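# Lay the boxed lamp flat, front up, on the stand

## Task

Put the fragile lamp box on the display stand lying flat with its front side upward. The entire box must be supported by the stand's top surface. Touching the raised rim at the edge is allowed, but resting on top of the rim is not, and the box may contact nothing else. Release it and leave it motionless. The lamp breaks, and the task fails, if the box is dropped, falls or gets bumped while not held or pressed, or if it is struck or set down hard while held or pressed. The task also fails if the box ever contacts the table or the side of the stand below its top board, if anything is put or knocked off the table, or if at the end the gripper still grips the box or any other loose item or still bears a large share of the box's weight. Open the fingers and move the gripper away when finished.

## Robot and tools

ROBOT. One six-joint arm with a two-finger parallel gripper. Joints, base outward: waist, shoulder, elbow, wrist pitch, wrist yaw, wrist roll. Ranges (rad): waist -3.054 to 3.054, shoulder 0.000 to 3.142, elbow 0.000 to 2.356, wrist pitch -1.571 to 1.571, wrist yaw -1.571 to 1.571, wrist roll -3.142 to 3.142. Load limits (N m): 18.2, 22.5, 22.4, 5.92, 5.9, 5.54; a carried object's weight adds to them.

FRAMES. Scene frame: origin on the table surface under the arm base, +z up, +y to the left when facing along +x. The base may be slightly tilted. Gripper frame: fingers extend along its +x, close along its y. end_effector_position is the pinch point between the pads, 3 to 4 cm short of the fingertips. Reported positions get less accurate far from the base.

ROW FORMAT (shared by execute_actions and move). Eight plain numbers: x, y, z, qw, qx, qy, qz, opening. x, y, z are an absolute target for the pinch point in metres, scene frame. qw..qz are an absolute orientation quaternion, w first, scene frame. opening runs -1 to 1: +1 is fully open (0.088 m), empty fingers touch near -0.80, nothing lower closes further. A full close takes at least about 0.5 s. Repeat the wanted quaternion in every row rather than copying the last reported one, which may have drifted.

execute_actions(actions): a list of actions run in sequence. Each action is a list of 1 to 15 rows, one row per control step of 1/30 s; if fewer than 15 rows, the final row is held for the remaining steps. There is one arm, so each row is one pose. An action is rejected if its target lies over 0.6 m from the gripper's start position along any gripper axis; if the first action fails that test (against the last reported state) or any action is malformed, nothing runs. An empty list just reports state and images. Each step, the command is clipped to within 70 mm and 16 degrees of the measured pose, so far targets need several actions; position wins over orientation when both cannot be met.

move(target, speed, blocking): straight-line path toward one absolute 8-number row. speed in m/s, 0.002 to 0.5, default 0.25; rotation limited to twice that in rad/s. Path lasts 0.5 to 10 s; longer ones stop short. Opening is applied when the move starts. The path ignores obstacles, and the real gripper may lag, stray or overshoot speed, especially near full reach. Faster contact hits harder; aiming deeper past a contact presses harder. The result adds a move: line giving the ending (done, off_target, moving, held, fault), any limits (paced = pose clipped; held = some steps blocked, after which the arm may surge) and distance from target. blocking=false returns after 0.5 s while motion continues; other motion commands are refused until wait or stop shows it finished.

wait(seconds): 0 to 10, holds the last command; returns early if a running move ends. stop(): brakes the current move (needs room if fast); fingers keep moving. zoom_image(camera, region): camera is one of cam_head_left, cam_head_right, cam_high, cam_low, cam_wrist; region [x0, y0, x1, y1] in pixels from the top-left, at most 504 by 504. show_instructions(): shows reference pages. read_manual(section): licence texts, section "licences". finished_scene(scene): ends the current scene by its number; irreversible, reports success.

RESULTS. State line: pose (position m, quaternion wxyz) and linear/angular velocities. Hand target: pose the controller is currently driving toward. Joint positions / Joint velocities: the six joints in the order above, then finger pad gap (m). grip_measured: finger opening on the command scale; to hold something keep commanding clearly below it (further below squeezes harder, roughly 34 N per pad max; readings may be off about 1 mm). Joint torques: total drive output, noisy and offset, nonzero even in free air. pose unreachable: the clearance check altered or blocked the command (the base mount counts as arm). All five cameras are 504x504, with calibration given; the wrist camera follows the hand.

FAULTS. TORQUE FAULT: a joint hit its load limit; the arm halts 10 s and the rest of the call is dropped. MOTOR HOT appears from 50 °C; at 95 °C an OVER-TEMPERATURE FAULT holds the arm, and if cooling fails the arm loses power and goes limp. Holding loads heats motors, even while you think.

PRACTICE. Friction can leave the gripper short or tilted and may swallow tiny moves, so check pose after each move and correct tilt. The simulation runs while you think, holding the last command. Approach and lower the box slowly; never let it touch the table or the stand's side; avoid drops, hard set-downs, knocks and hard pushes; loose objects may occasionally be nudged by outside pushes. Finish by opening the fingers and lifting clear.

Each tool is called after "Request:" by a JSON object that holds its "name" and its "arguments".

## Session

Request:
{"name": "show_instructions", "arguments": {}}

Request:
{"name": "execute_actions", "arguments": {"actions": []}}

Reference images for this scene: manual page 1, manual page 2, manual page 3, manual page 4, manual page 5.

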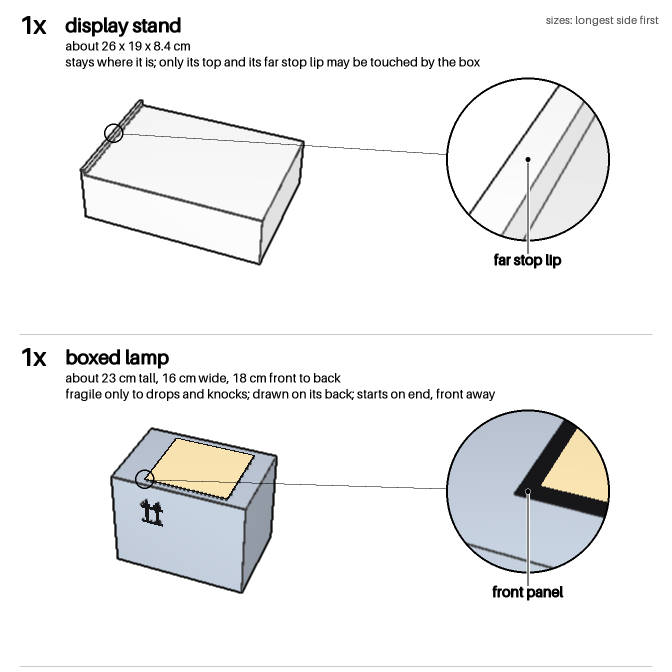

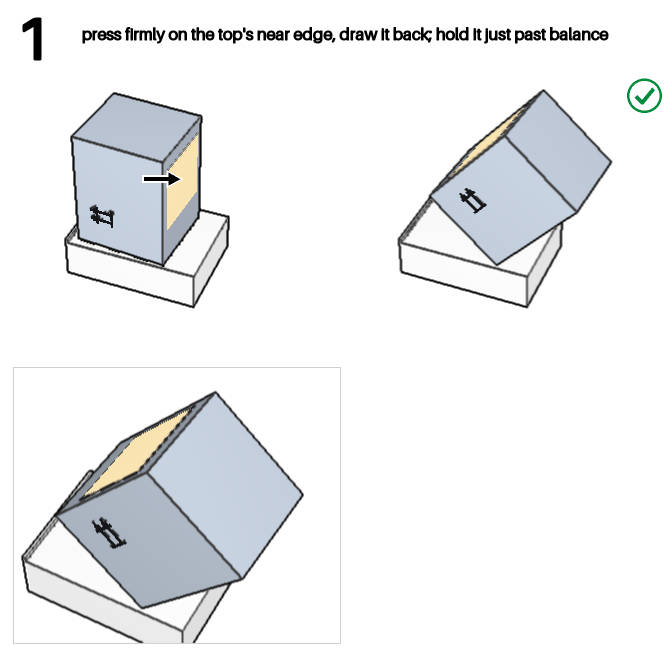

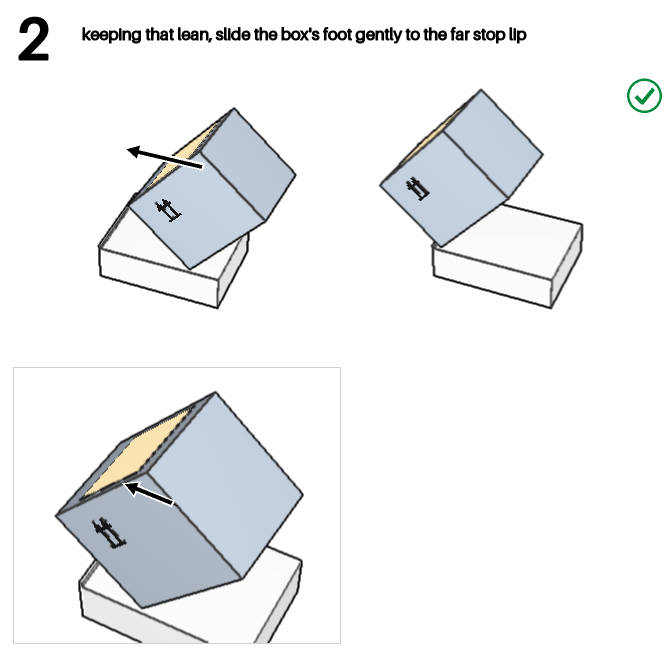

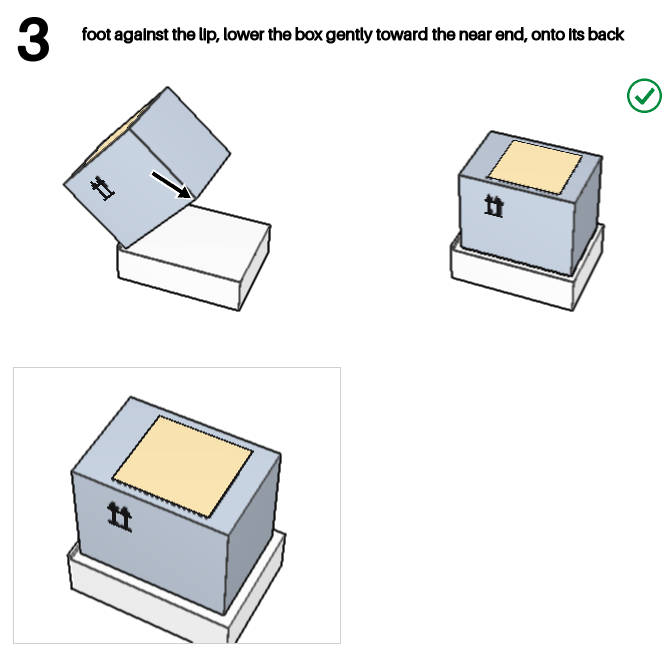

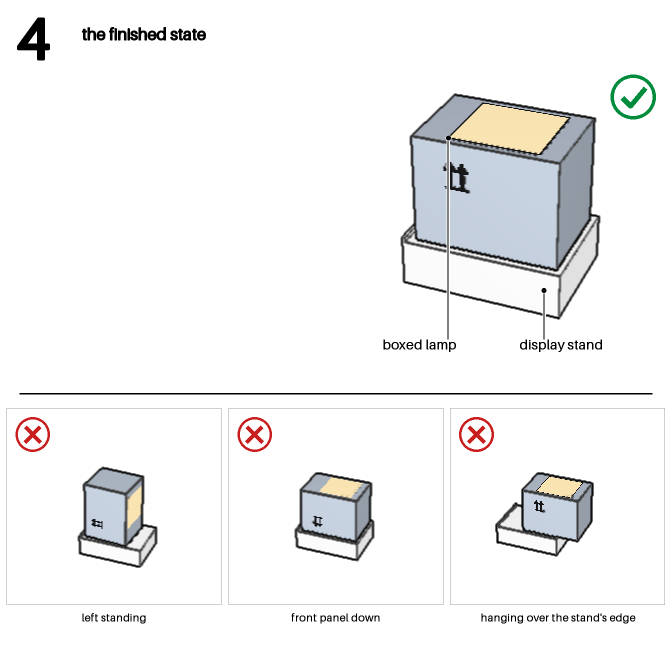

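Scene clock: 0.00 s.
end_effector_position=(+0.4292, -0.3439, +0.1447) grip_measured=+0.842 end_effector_quat_wxyz=(+0.132, +0.892, +0.053, -0.429) end_effector_velocity=(-0.000, +0.004, -0.001) end_effector_angular_velocity=(+0.011, -0.007, +0.021)
Joint positions: [-0.207  1.631  1.448 -0.327  0.288  1.984  0.08 ]
Joint velocities: [-0.002 -0.002 -0.007 -0.007 -0.022 -0.007 -0.   ]
Joint torques (N m, as the arm reports them, + toward a larger angle): no reading
Motor temperatures (°C, as the motors report them): [30 30 29 30 30 29]
Heat: hottest waist 30 °C (+0.0 °C/min).
Hand target: +0.429, -0.344, +0.145; +0.132, +0.892, +0.053, -0.429
camera_calibration (this result's frames):
cam_wrist: T_world_to_cam=[[-0.220747, 0.947518, -0.23126, 0.465907], [0.460933, 0.310308, 0.831414, -0.184021], [0.859542, 0.0769371, -0.505241, -0.196382], [0, 0, 0, 1]] pos_world=[0.356467, -0.369242, 0.161523]

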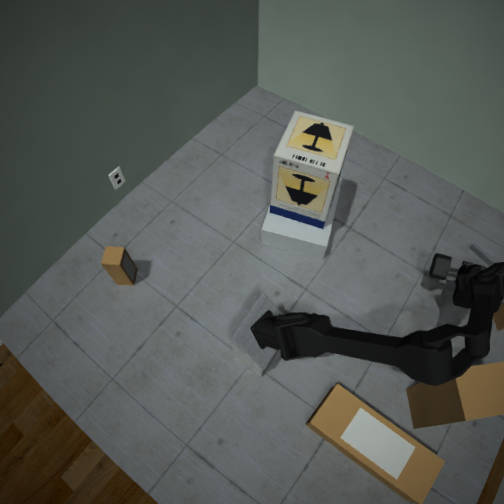

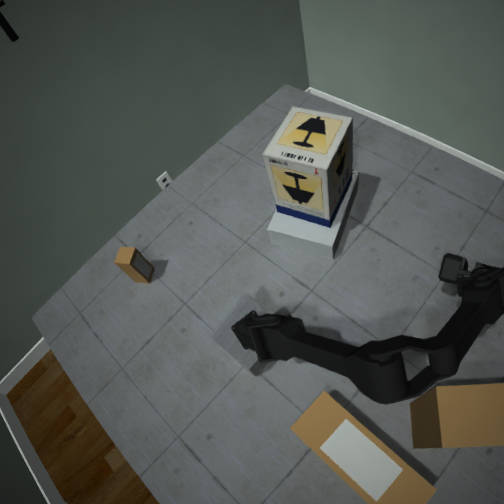

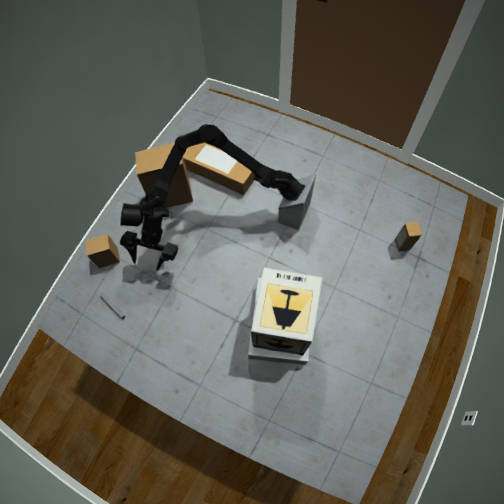

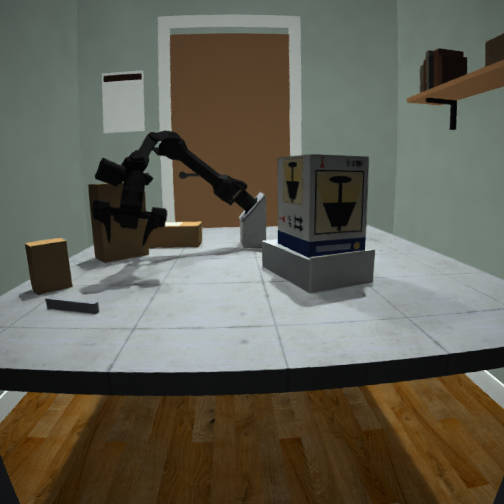

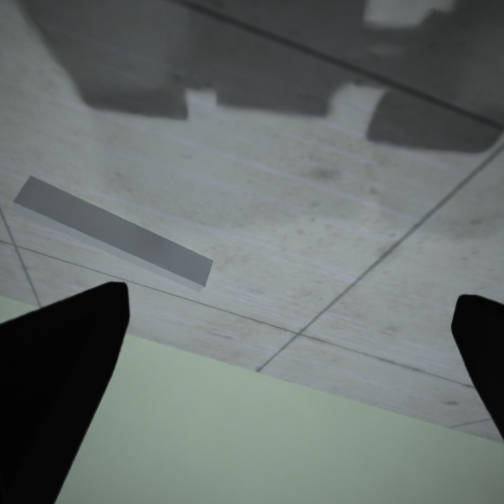

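Request:
{"name": "move", "arguments": {"target": [0.36,-0.2,0.3,0.75,0.5,0.35,-0.25,0.6], "speed": 0.4}}

Request:
{"name": "move", "arguments": {"target": [0.33,-0.06,0.4,0.862,-0.05,0.4975,0.087,0.6], "speed": 0.4}}

Request:
{"name": "move", "arguments": {"target": [0.33,0.118,0.365,0.833,-0.081,0.531,0.127,0.6]}}

Scene clock: 6.67 s.
end_effector_position=(+0.3592, -0.1994, +0.2962) grip_measured=+0.600 end_effector_quat_wxyz=(+0.749, +0.502, +0.352, -0.252) end_effector_velocity=(-0.002, -0.002, -0.001) end_effector_angular_velocity=(-0.022, +0.011, -0.000)
Joint positions: [ 0.483  1.336  1.19  -0.64   0.855  0.808  0.068]
Joint velocities: [ 0.002 -0.002 -0.002 -0.007  0.022 -0.007 -0.   ]
Joint torques (N m, as the arm reports them, + toward a larger angle): [ 3.76 -2.99  3.58  1.02 -0.01 -0.24]
Motor temperatures (°C, as the motors report them): [31 31 29 30 30 29]
Heat: hottest waist 31 °C (+9.0 °C/min).
Hand target: +0.359, -0.201, +0.299; +0.751, +0.501, +0.350, -0.250
Off the commanded pose: 0.004 m, 0 deg.
move: done
camera_calibration (this result's frames):
cam_wrist: T_world_to_cam=[[-0.703647, -0.404168, -0.584405, 0.357081], [-0.515752, 0.856254, 0.0288098, 0.374857], [0.488755, 0.32168, -0.810951, 0.201761], [0, 0, 0, 1]] pos_world=[0.34598, -0.241554, 0.361498]

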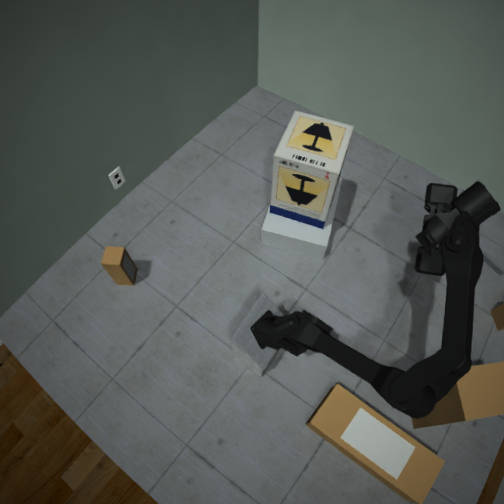

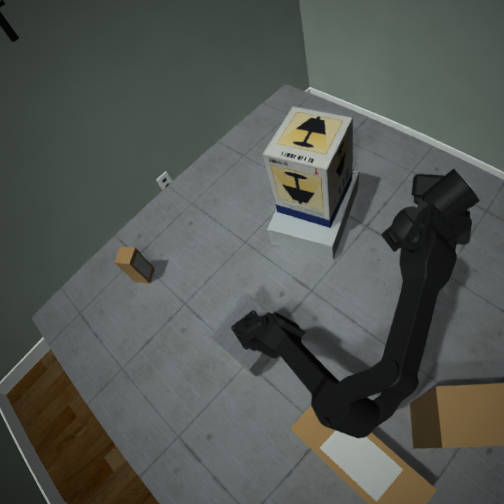

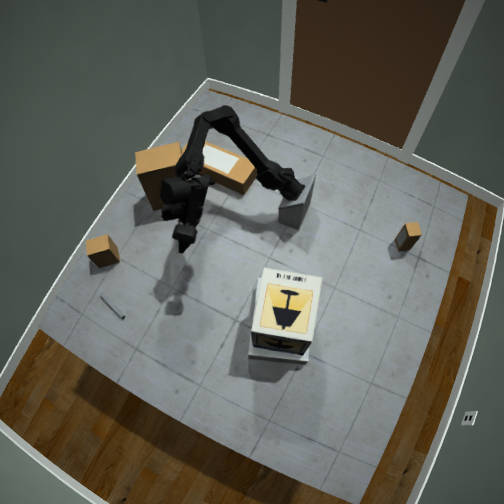

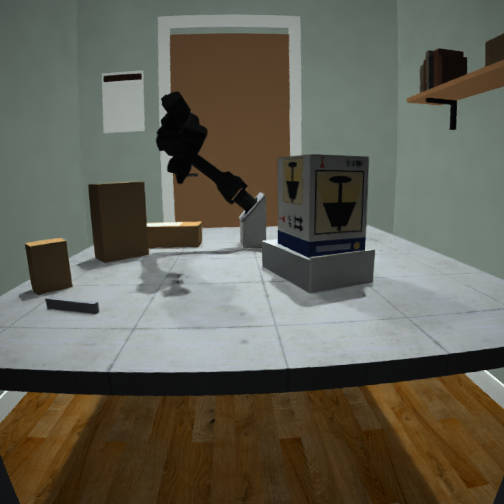

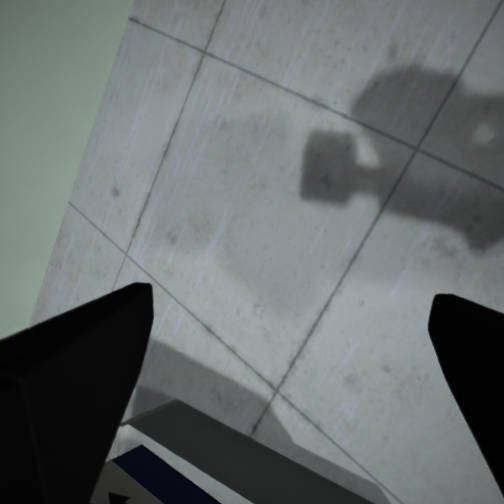

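Scene clock: 8.87 s.
end_effector_position=(+0.3299, -0.0621, +0.3986) grip_measured=+0.600 end_effector_quat_wxyz=(+0.862, -0.048, +0.497, +0.084) end_effector_velocity=(+0.000, -0.006, +0.002) end_effector_angular_velocity=(+0.003, +0.008, +0.004)
Joint positions: [ 0.984  1.837  1.723 -1.515  0.903  0.399  0.068]
Joint velocities: [-0.007 -0.002  0.022 -0.022 -0.007 -0.007 -0.   ]
Joint torques (N m, as the arm reports them, + toward a larger angle): [ 4.31 -1.6   3.4   0.92  0.04 -0.18]
Motor temperatures (°C, as the motors report them): [31 31 29 30 30 29]
Heat: hottest waist 31 °C (+6.8 °C/min).
Hand target: +0.330, -0.061, +0.400; +0.862, -0.050, +0.497, +0.087
Off the commanded pose: 0.003 m, 0 deg.
move: done
camera_calibration (this result's frames):
cam_wrist: T_world_to_cam=[[0.235758, -0.971807, -0.00292162, -0.125076], [-0.960917, -0.232665, -0.150016, 0.389745], [0.145107, 0.038175, -0.988679, 0.421602], [0, 0, 0, 1]] pos_world=[0.342823, -0.0469646, 0.474932]

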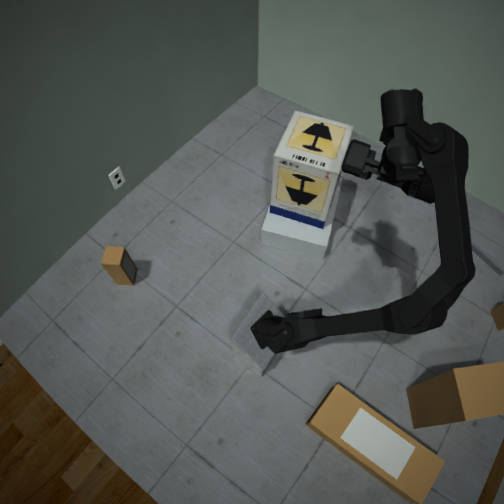

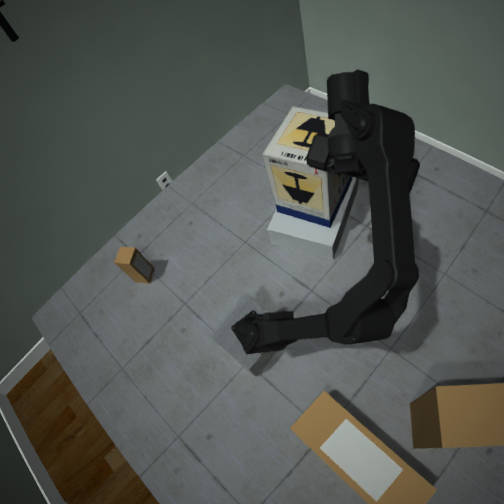

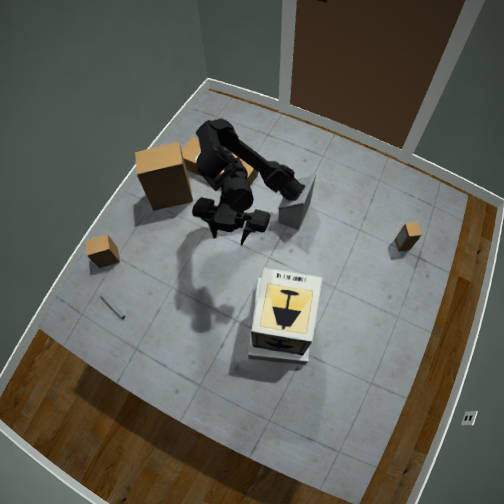

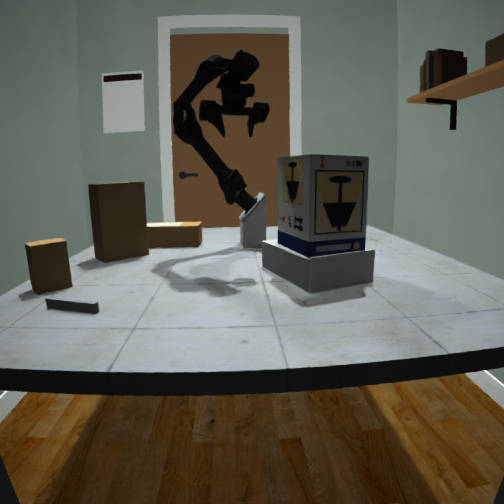

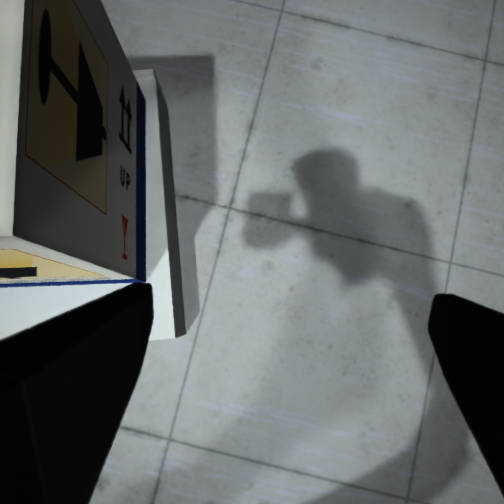

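Scene clock: 10.17 s.
end_effector_position=(+0.3303, +0.1164, +0.3657) grip_measured=+0.600 end_effector_quat_wxyz=(+0.834, -0.084, +0.531, +0.128) end_effector_velocity=(-0.002, -0.001, -0.003) end_effector_angular_velocity=(-0.008, +0.011, +0.014)
Joint positions: [ 1.111  2.297  1.812 -1.372  0.797  0.549  0.068]
Joint velocities: [-0.002 -0.002 -0.007 -0.007 -0.007 -0.007  0.   ]
Joint torques (N m, as the arm reports them, + toward a larger angle): [ 4.67 -5.29  4.21  0.87  0.13  0.19]
Motor temperatures (°C, as the motors report them): [31 31 29 30 30 29]
Heat: hottest waist 31 °C (+5.9 °C/min).
Hand target: +0.331, +0.118, +0.366; +0.834, -0.081, +0.531, +0.127
Off the commanded pose: 0.002 m, 0 deg.
move: done
camera_calibration (this result's frames):
cam_wrist: T_world_to_cam=[[0.344199, -0.938896, -0.00157015, 0.00801368], [-0.937127, -0.343447, -0.0619492, 0.399576], [0.0576246, 0.0227943, -0.998078, 0.41627], [0, 0, 0, 1]] pos_world=[0.347708, 0.135268, 0.440236]

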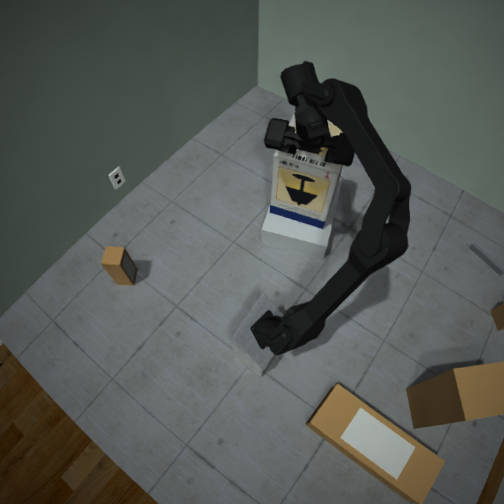

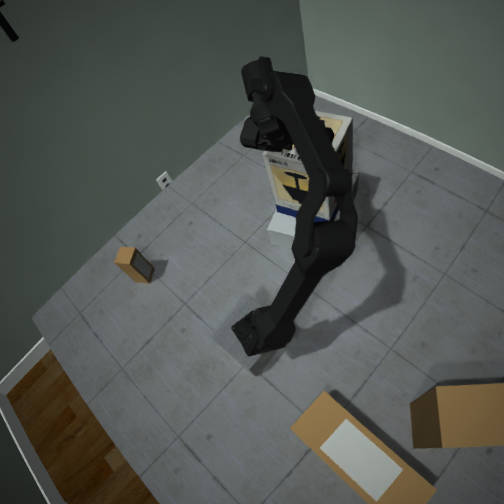

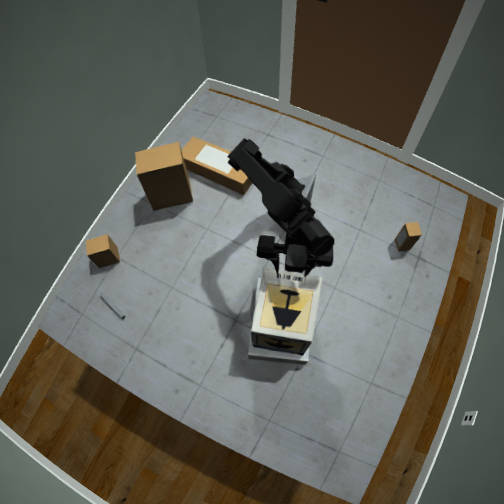

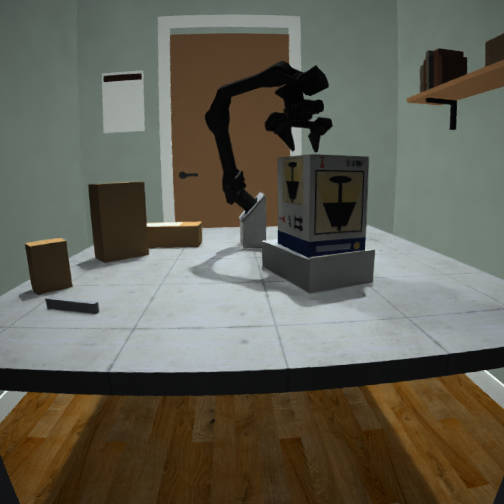

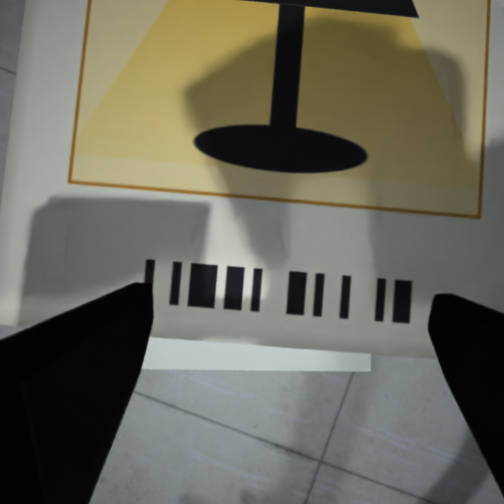

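Request:
{"name": "execute_actions", "arguments": {"actions": [[[0.326,0.116,0.356,0.836,-0.07,0.533,0.11,0.6]],[[0.326,0.116,0.348,0.836,-0.07,0.533,0.11,0.6]],[[0.326,0.116,0.34,0.836,-0.07,0.533,0.11,0.6]],[[0.326,0.116,0.326,0.836,-0.07,0.533,0.11,0.6]],[[0.325,0.116,0.311,0.836,-0.07,0.533,0.11,0.6]],[[0.318,0.115,0.31,0.836,-0.07,0.533,0.11,0.6]],[[0.311,0.113,0.31,0.836,-0.07,0.533,0.11,0.6]],[[0.303,0.111,0.31,0.836,-0.07,0.533,0.11,0.6]]]}}

Scene clock: 17.67 s.
end_effector_position=(+0.3061, +0.1154, +0.3422) grip_measured=+0.599 end_effector_quat_wxyz=(+0.860, -0.055, +0.494, +0.116) end_effector_velocity=(-0.002, -0.000, -0.000) end_effector_angular_velocity=(-0.005, +0.005, +0.015)
Joint positions: [ 1.143  2.142  1.48  -1.112  0.842  0.566  0.068]
Joint velocities: [ 0.002 -0.002 -0.002 -0.007 -0.007 -0.007 -0.   ]
Joint torques (N m, as the arm reports them, + toward a larger angle): [ 0.73 -2.85 -1.15 -0.34 -0.76  0.58]
Motor temperatures (°C, as the motors report them): [31 31 29 30 30 29]
Heat: hottest waist 31 °C (+3.4 °C/min).
Hand target: +0.302, +0.111, +0.311; +0.836, -0.070, +0.533, +0.110
Off the commanded pose: 0.033 m, 6 deg.
camera_calibration (this result's frames):
cam_wrist: T_world_to_cam=[[0.296374, -0.954826, -0.0216707, 0.0387087], [-0.944224, -0.289523, -0.156897, 0.40356], [0.143535, 0.0669623, -0.987377, 0.359176], [0, 0, 0, 1]] pos_world=[0.318025, 0.129749, 0.418799]

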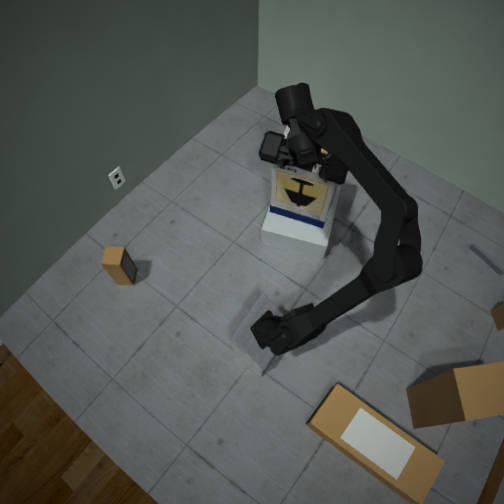

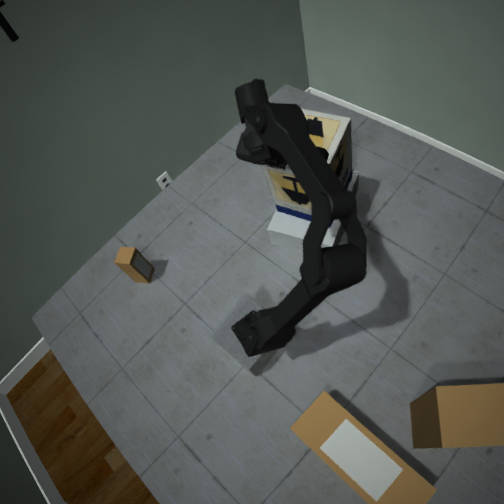

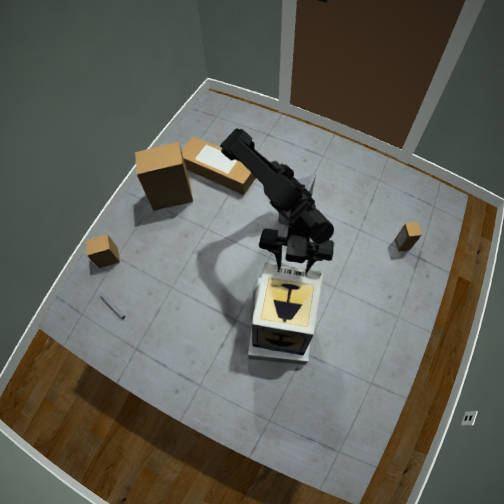

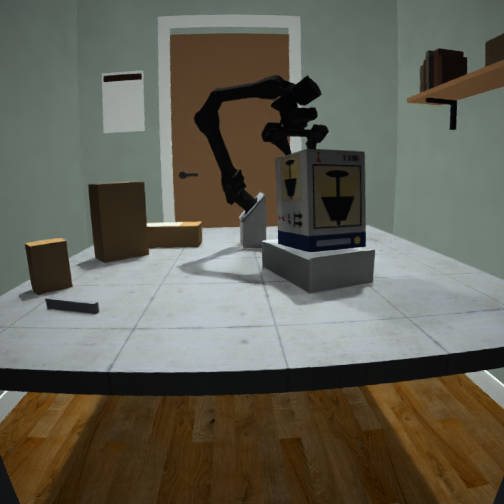

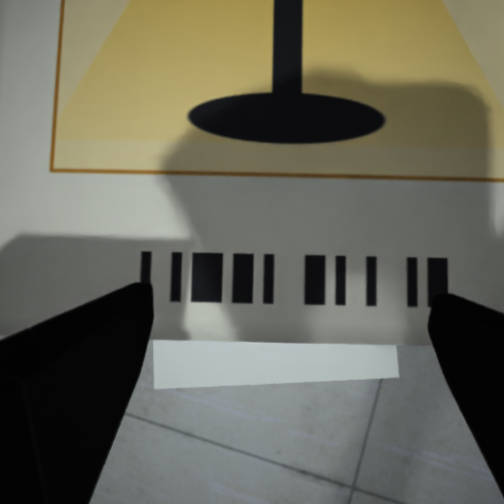

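Request:
{"name": "execute_actions", "arguments": {"actions": [[[0.294,0.109,0.312,0.836,-0.07,0.533,0.11,0.6]],[[0.285,0.107,0.314,0.836,-0.07,0.533,0.11,0.6]],[[0.276,0.104,0.315,0.842,-0.069,0.524,0.11,0.6]],[[0.266,0.102,0.315,0.848,-0.068,0.515,0.111,0.6]],[[0.256,0.099,0.314,0.853,-0.066,0.506,0.112,0.6]],[[0.248,0.097,0.312,0.859,-0.065,0.496,0.113,0.6]],[[0.241,0.095,0.309,0.859,-0.065,0.496,0.113,0.6]],[[0.234,0.093,0.305,0.865,-0.064,0.486,0.113,0.6]]]}}

Scene clock: 25.27 s.
end_effector_position=(+0.2338, +0.0957, +0.3172) grip_measured=+0.600 end_effector_quat_wxyz=(+0.871, -0.054, +0.474, +0.120) end_effector_velocity=(-0.000, -0.011, -0.021) end_effector_angular_velocity=(-0.041, +0.065, +0.005)
Joint positions: [ 1.277  1.935  1.126 -1.052  0.834  0.712  0.068]
Joint velocities: [-0.046 -0.007 -0.037 -0.022 -0.022 -0.007  0.   ]
Joint torques (N m, as the arm reports them, + toward a larger angle): [ 1.5  -2.34  2.08  1.07  0.21  0.11]
Motor temperatures (°C, as the motors report them): [31 31 29 30 30 29]
Heat: hottest waist 31 °C (+2.4 °C/min).
Hand target: +0.234, +0.093, +0.305; +0.864, -0.064, +0.486, +0.113
Off the commanded pose: 0.013 m, 2 deg.
camera_calibration (this result's frames):
cam_wrist: T_world_to_cam=[[0.302958, -0.952815, -0.0189853, 0.0382029], [-0.934486, -0.293104, -0.202054, 0.338061], [0.186955, 0.0789552, -0.97919, 0.332369], [0, 0, 0, 1]] pos_world=[0.242202, 0.109245, 0.394484]

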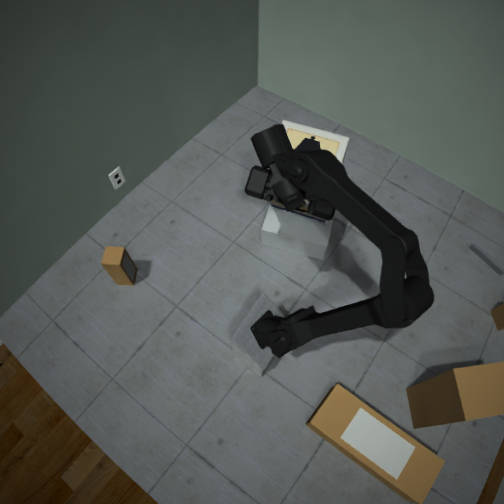

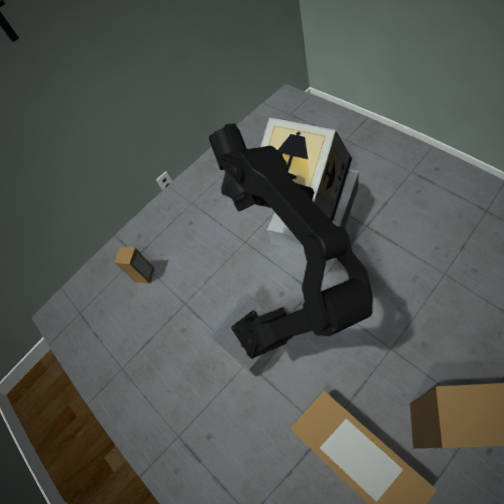

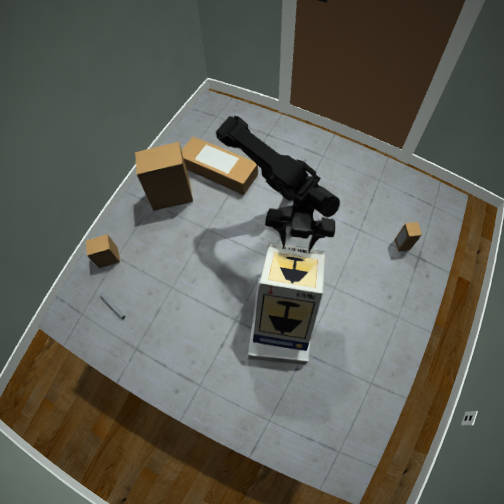

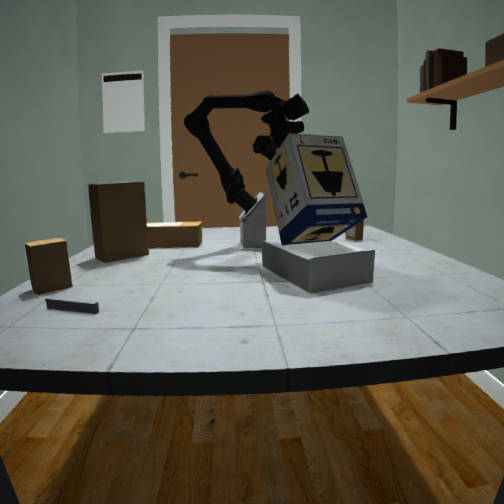

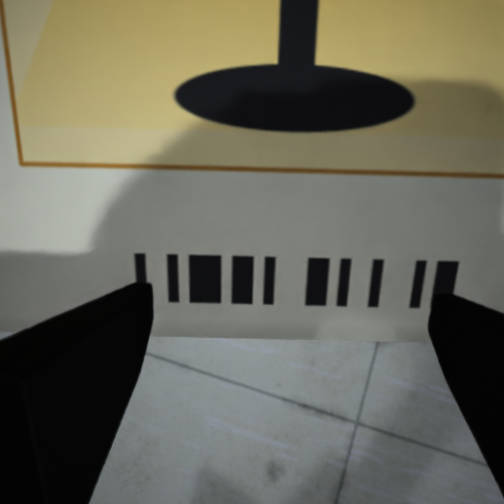

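Request:
{"name": "execute_actions", "arguments": {"actions": [[[0.234,0.093,0.301,0.865,-0.064,0.486,0.113,0.6]],[[0.236,0.093,0.297,0.865,-0.065,0.484,0.116,0.6]],[[0.24,0.094,0.294,0.865,-0.066,0.482,0.119,0.6]],[[0.246,0.095,0.292,0.866,-0.067,0.48,0.121,0.6]]]}}

Request:
{"name": "move", "arguments": {"target": [0.315,0.11,0.29,0.866,-0.081,0.472,0.148,0.6], "speed": 0.02}}

Request:
{"name": "zoom_image", "arguments": {"camera": "cam_low", "region": [240,120,420,300]}}

Scene clock: 30.67 s.
end_effector_position=(+0.2460, +0.0966, +0.2974) grip_measured=+0.600 end_effector_quat_wxyz=(+0.868, -0.060, +0.477, +0.123) end_effector_velocity=(-0.001, -0.001, -0.002) end_effector_angular_velocity=(-0.006, +0.008, +0.011)
Joint positions: [ 1.215  1.934  1.068 -0.937  0.843  0.615  0.068]
Joint velocities: [-0.002 -0.002 -0.002 -0.007 -0.007 -0.007 -0.   ]
Joint torques (N m, as the arm reports them, + toward a larger angle): [ 2.39 -3.6   2.77  1.4   0.36 -0.2 ]
Motor temperatures (°C, as the motors report them): [31 31 29 30 30 29]
Heat: hottest waist 31 °C (+2.0 °C/min).
Hand target: +0.246, +0.095, +0.292; +0.866, -0.067, +0.480, +0.121
Off the commanded pose: 0.006 m, 1 deg.
camera_calibration (this result's frames):
cam_wrist: T_world_to_cam=[[0.314642, -0.949125, -0.0127168, 0.0299164], [-0.932035, -0.306384, -0.193495, 0.343847], [0.179755, 0.0727343, -0.981019, 0.313532], [0, 0, 0, 1]] pos_world=[0.254705, 0.110939, 0.374493]

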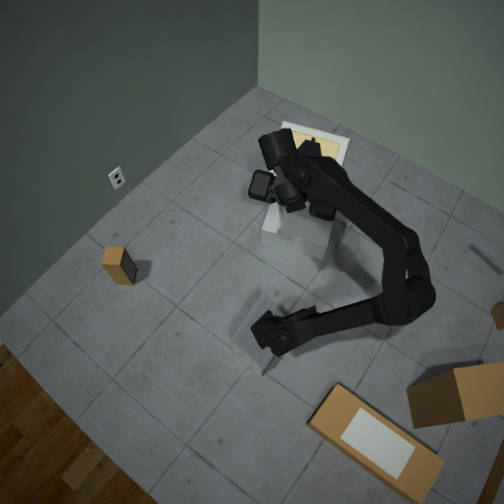

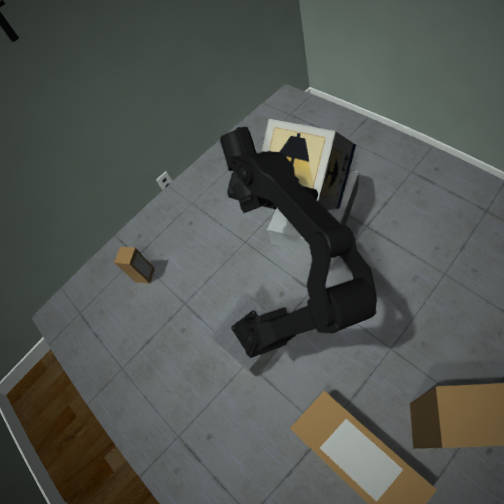

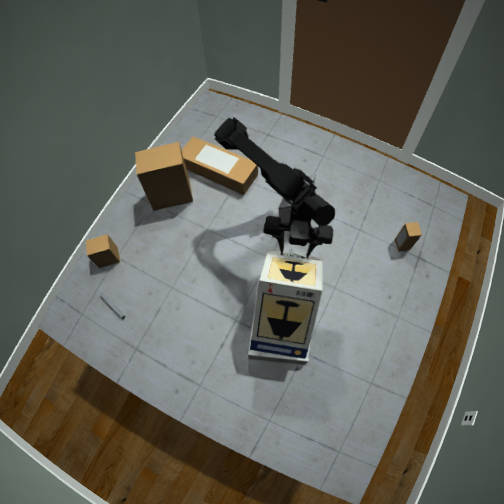

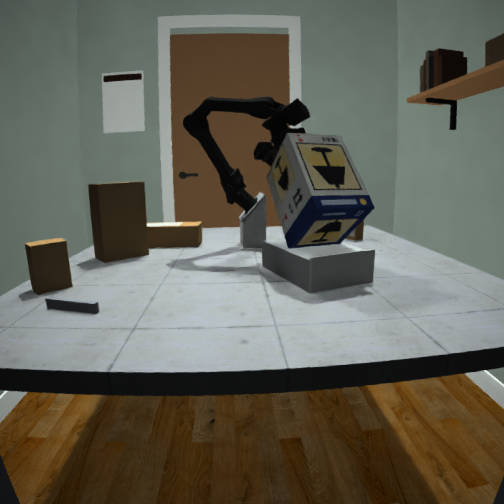

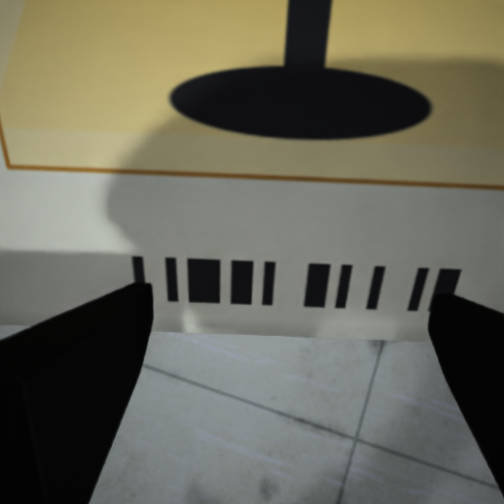

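Scene clock: 34.47 s.
end_effector_position=(+0.3117, +0.1088, +0.2915) grip_measured=+0.600 end_effector_quat_wxyz=(+0.866, -0.081, +0.471, +0.149) end_effector_velocity=(+0.001, +0.001, +0.001) end_effector_angular_velocity=(+0.010, -0.001, +0.002)
Joint positions: [ 1.052  2.031  1.188 -0.753  0.846  0.291  0.068]
Joint velocities: [-0.002 -0.002  0.002  0.007 -0.007 -0.007 -0.   ]
Joint torques (N m, as the arm reports them, + toward a larger angle): [ 3.62 -3.81  4.83  1.56  0.13 -0.21]
Motor temperatures (°C, as the motors report them): [31 31 30 30 30 29]
Heat: hottest waist 31 °C (+1.7 °C/min).
Hand target: +0.315, +0.110, +0.290; +0.865, -0.081, +0.472, +0.148
Off the commanded pose: 0.004 m, 0 deg.
move: done
camera_calibration (this result's frames):
cam_wrist: T_world_to_cam=[[0.37596, -0.926635, 0.0013207, -0.00489516], [-0.907952, -0.368663, -0.199277, 0.408654], [0.185144, 0.0737211, -0.979942, 0.292893], [0, 0, 0, 1]] pos_world=[0.318651, 0.124527, 0.36846]

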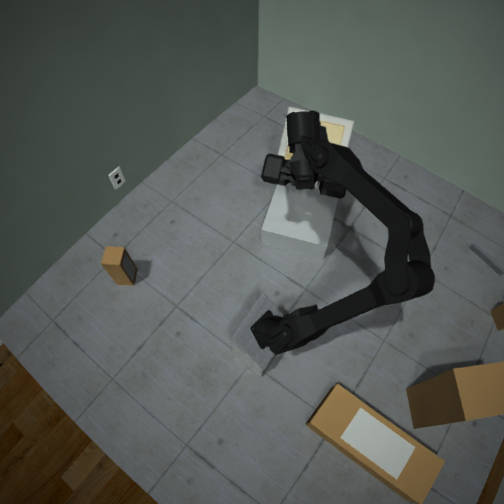

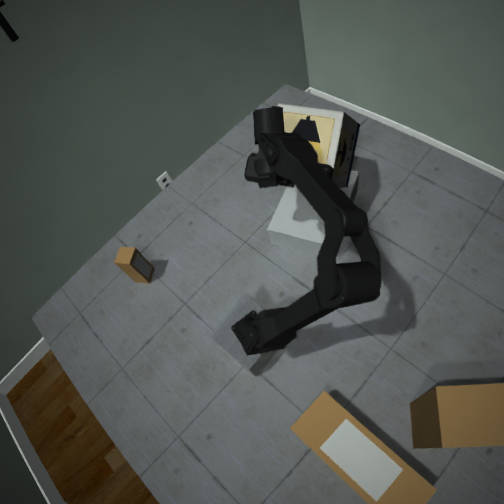

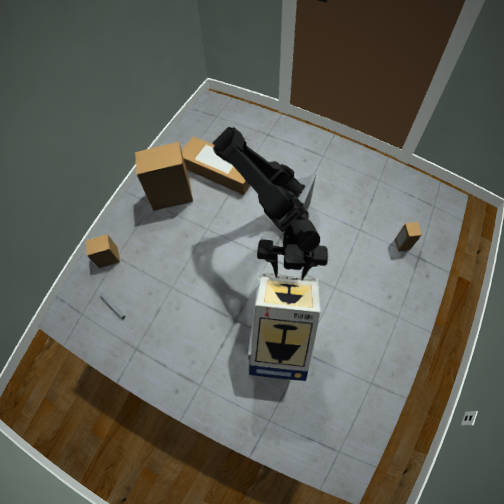

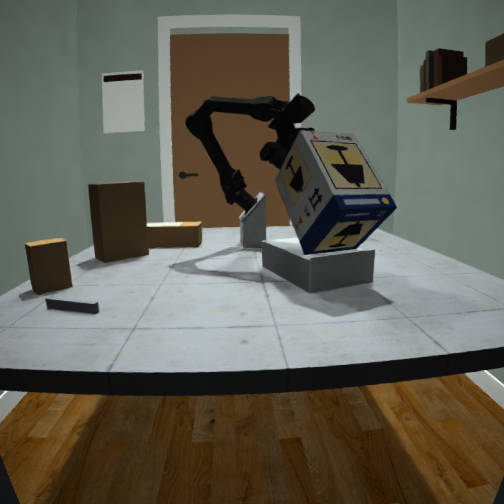

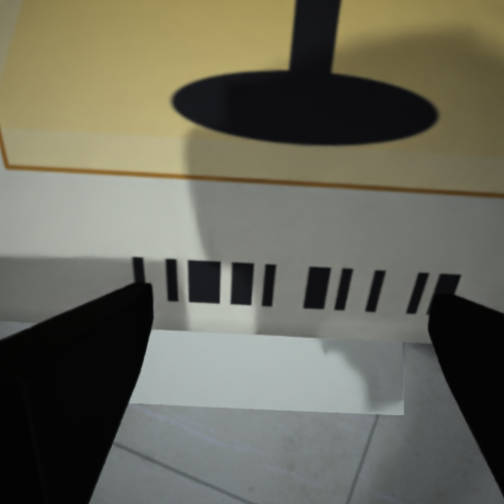

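Region (240, 120, 420, 300) of cam_low's 504x504 image, scaled by 2.800, with more detail than that image has.

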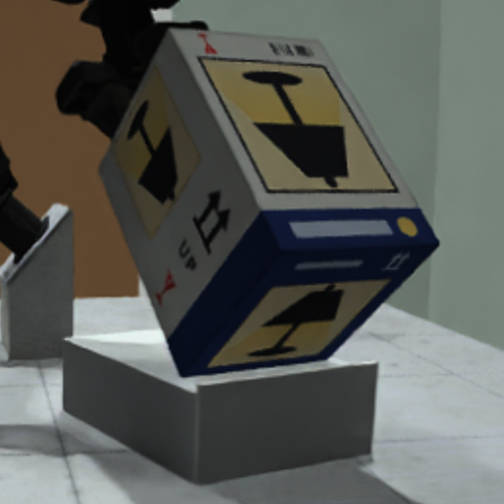

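Request:
{"name": "execute_actions", "arguments": {"actions": [[[0.32,0.112,0.289,0.866,-0.081,0.472,0.148,0.6]],[[0.325,0.114,0.288,0.866,-0.081,0.472,0.148,0.6]],[[0.33,0.116,0.287,0.866,-0.081,0.472,0.148,0.6]],[[0.335,0.118,0.286,0.866,-0.081,0.472,0.148,0.6]],[[0.339,0.12,0.284,0.866,-0.081,0.472,0.148,0.6]],[[0.343,0.121,0.281,0.866,-0.081,0.472,0.148,0.6]],[[0.346,0.122,0.277,0.866,-0.081,0.472,0.148,0.6]]]}}

Request:
{"name": "zoom_image", "arguments": {"camera": "cam_low", "region": [240,120,420,300]}}

Scene clock: 40.87 s.
end_effector_position=(+0.3422, +0.1213, +0.2827) grip_measured=+0.600 end_effector_quat_wxyz=(+0.868, -0.081, +0.466, +0.150) end_effector_velocity=(+0.000, +0.005, +0.002) end_effector_angular_velocity=(+0.035, -0.000, -0.005)
Joint positions: [ 0.992  2.111  1.25  -0.653  0.847  0.188  0.068]
Joint velocities: [ 0.002 -0.002 -0.002  0.022 -0.022  0.007  0.   ]
Joint torques (N m, as the arm reports them, + toward a larger angle): [ 3.45 -4.06  4.39  2.   -0.01 -0.22]
Motor temperatures (°C, as the motors report them): [31 31 30 30 30 29]
Heat: hottest waist 31 °C (+1.5 °C/min).
Hand target: +0.346, +0.122, +0.277; +0.865, -0.081, +0.472, +0.148
Off the commanded pose: 0.007 m, 1 deg.
camera_calibration (this result's frames):
cam_wrist: T_world_to_cam=[[0.377697, -0.925926, 0.0023861, -0.00571625], [-0.905461, -0.369885, -0.208148, 0.440986], [0.193613, 0.0764565, -0.978094, 0.274011], [0, 0, 0, 1]] pos_world=[0.348402, 0.136871, 0.359813]

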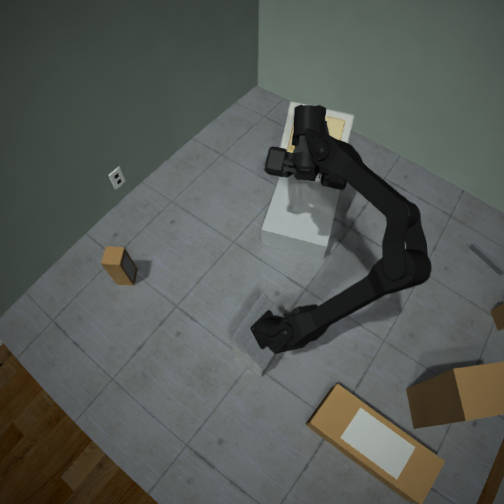

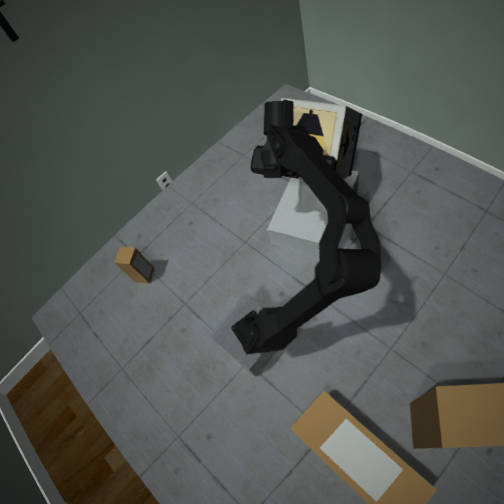

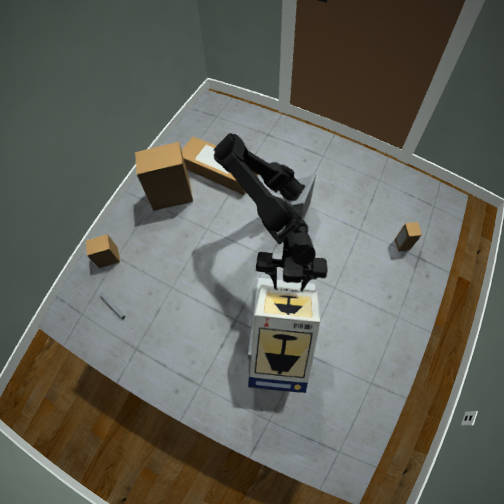

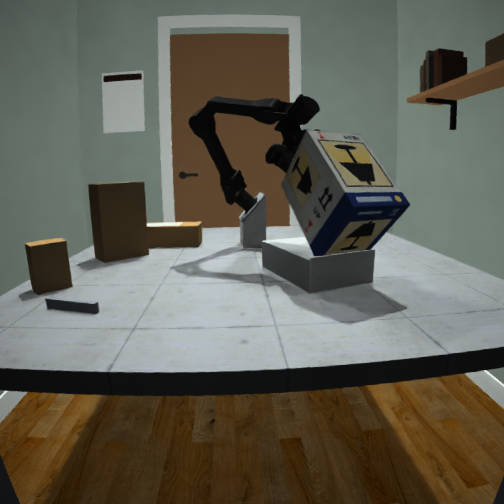

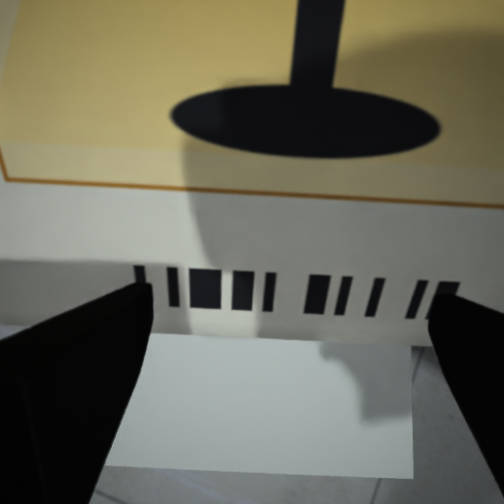

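Region (240, 120, 420, 300) of cam_low's 504x504 image, scaled by 2.800, with more detail than that image has.

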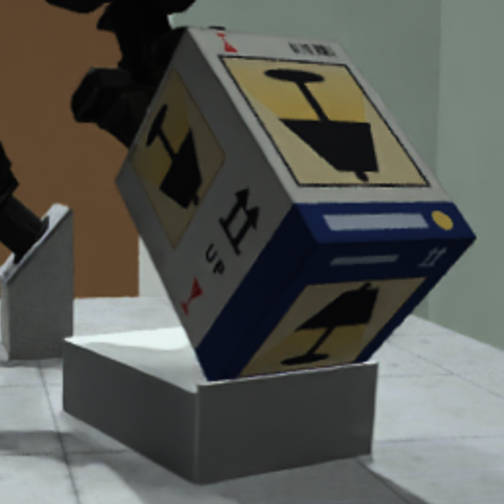

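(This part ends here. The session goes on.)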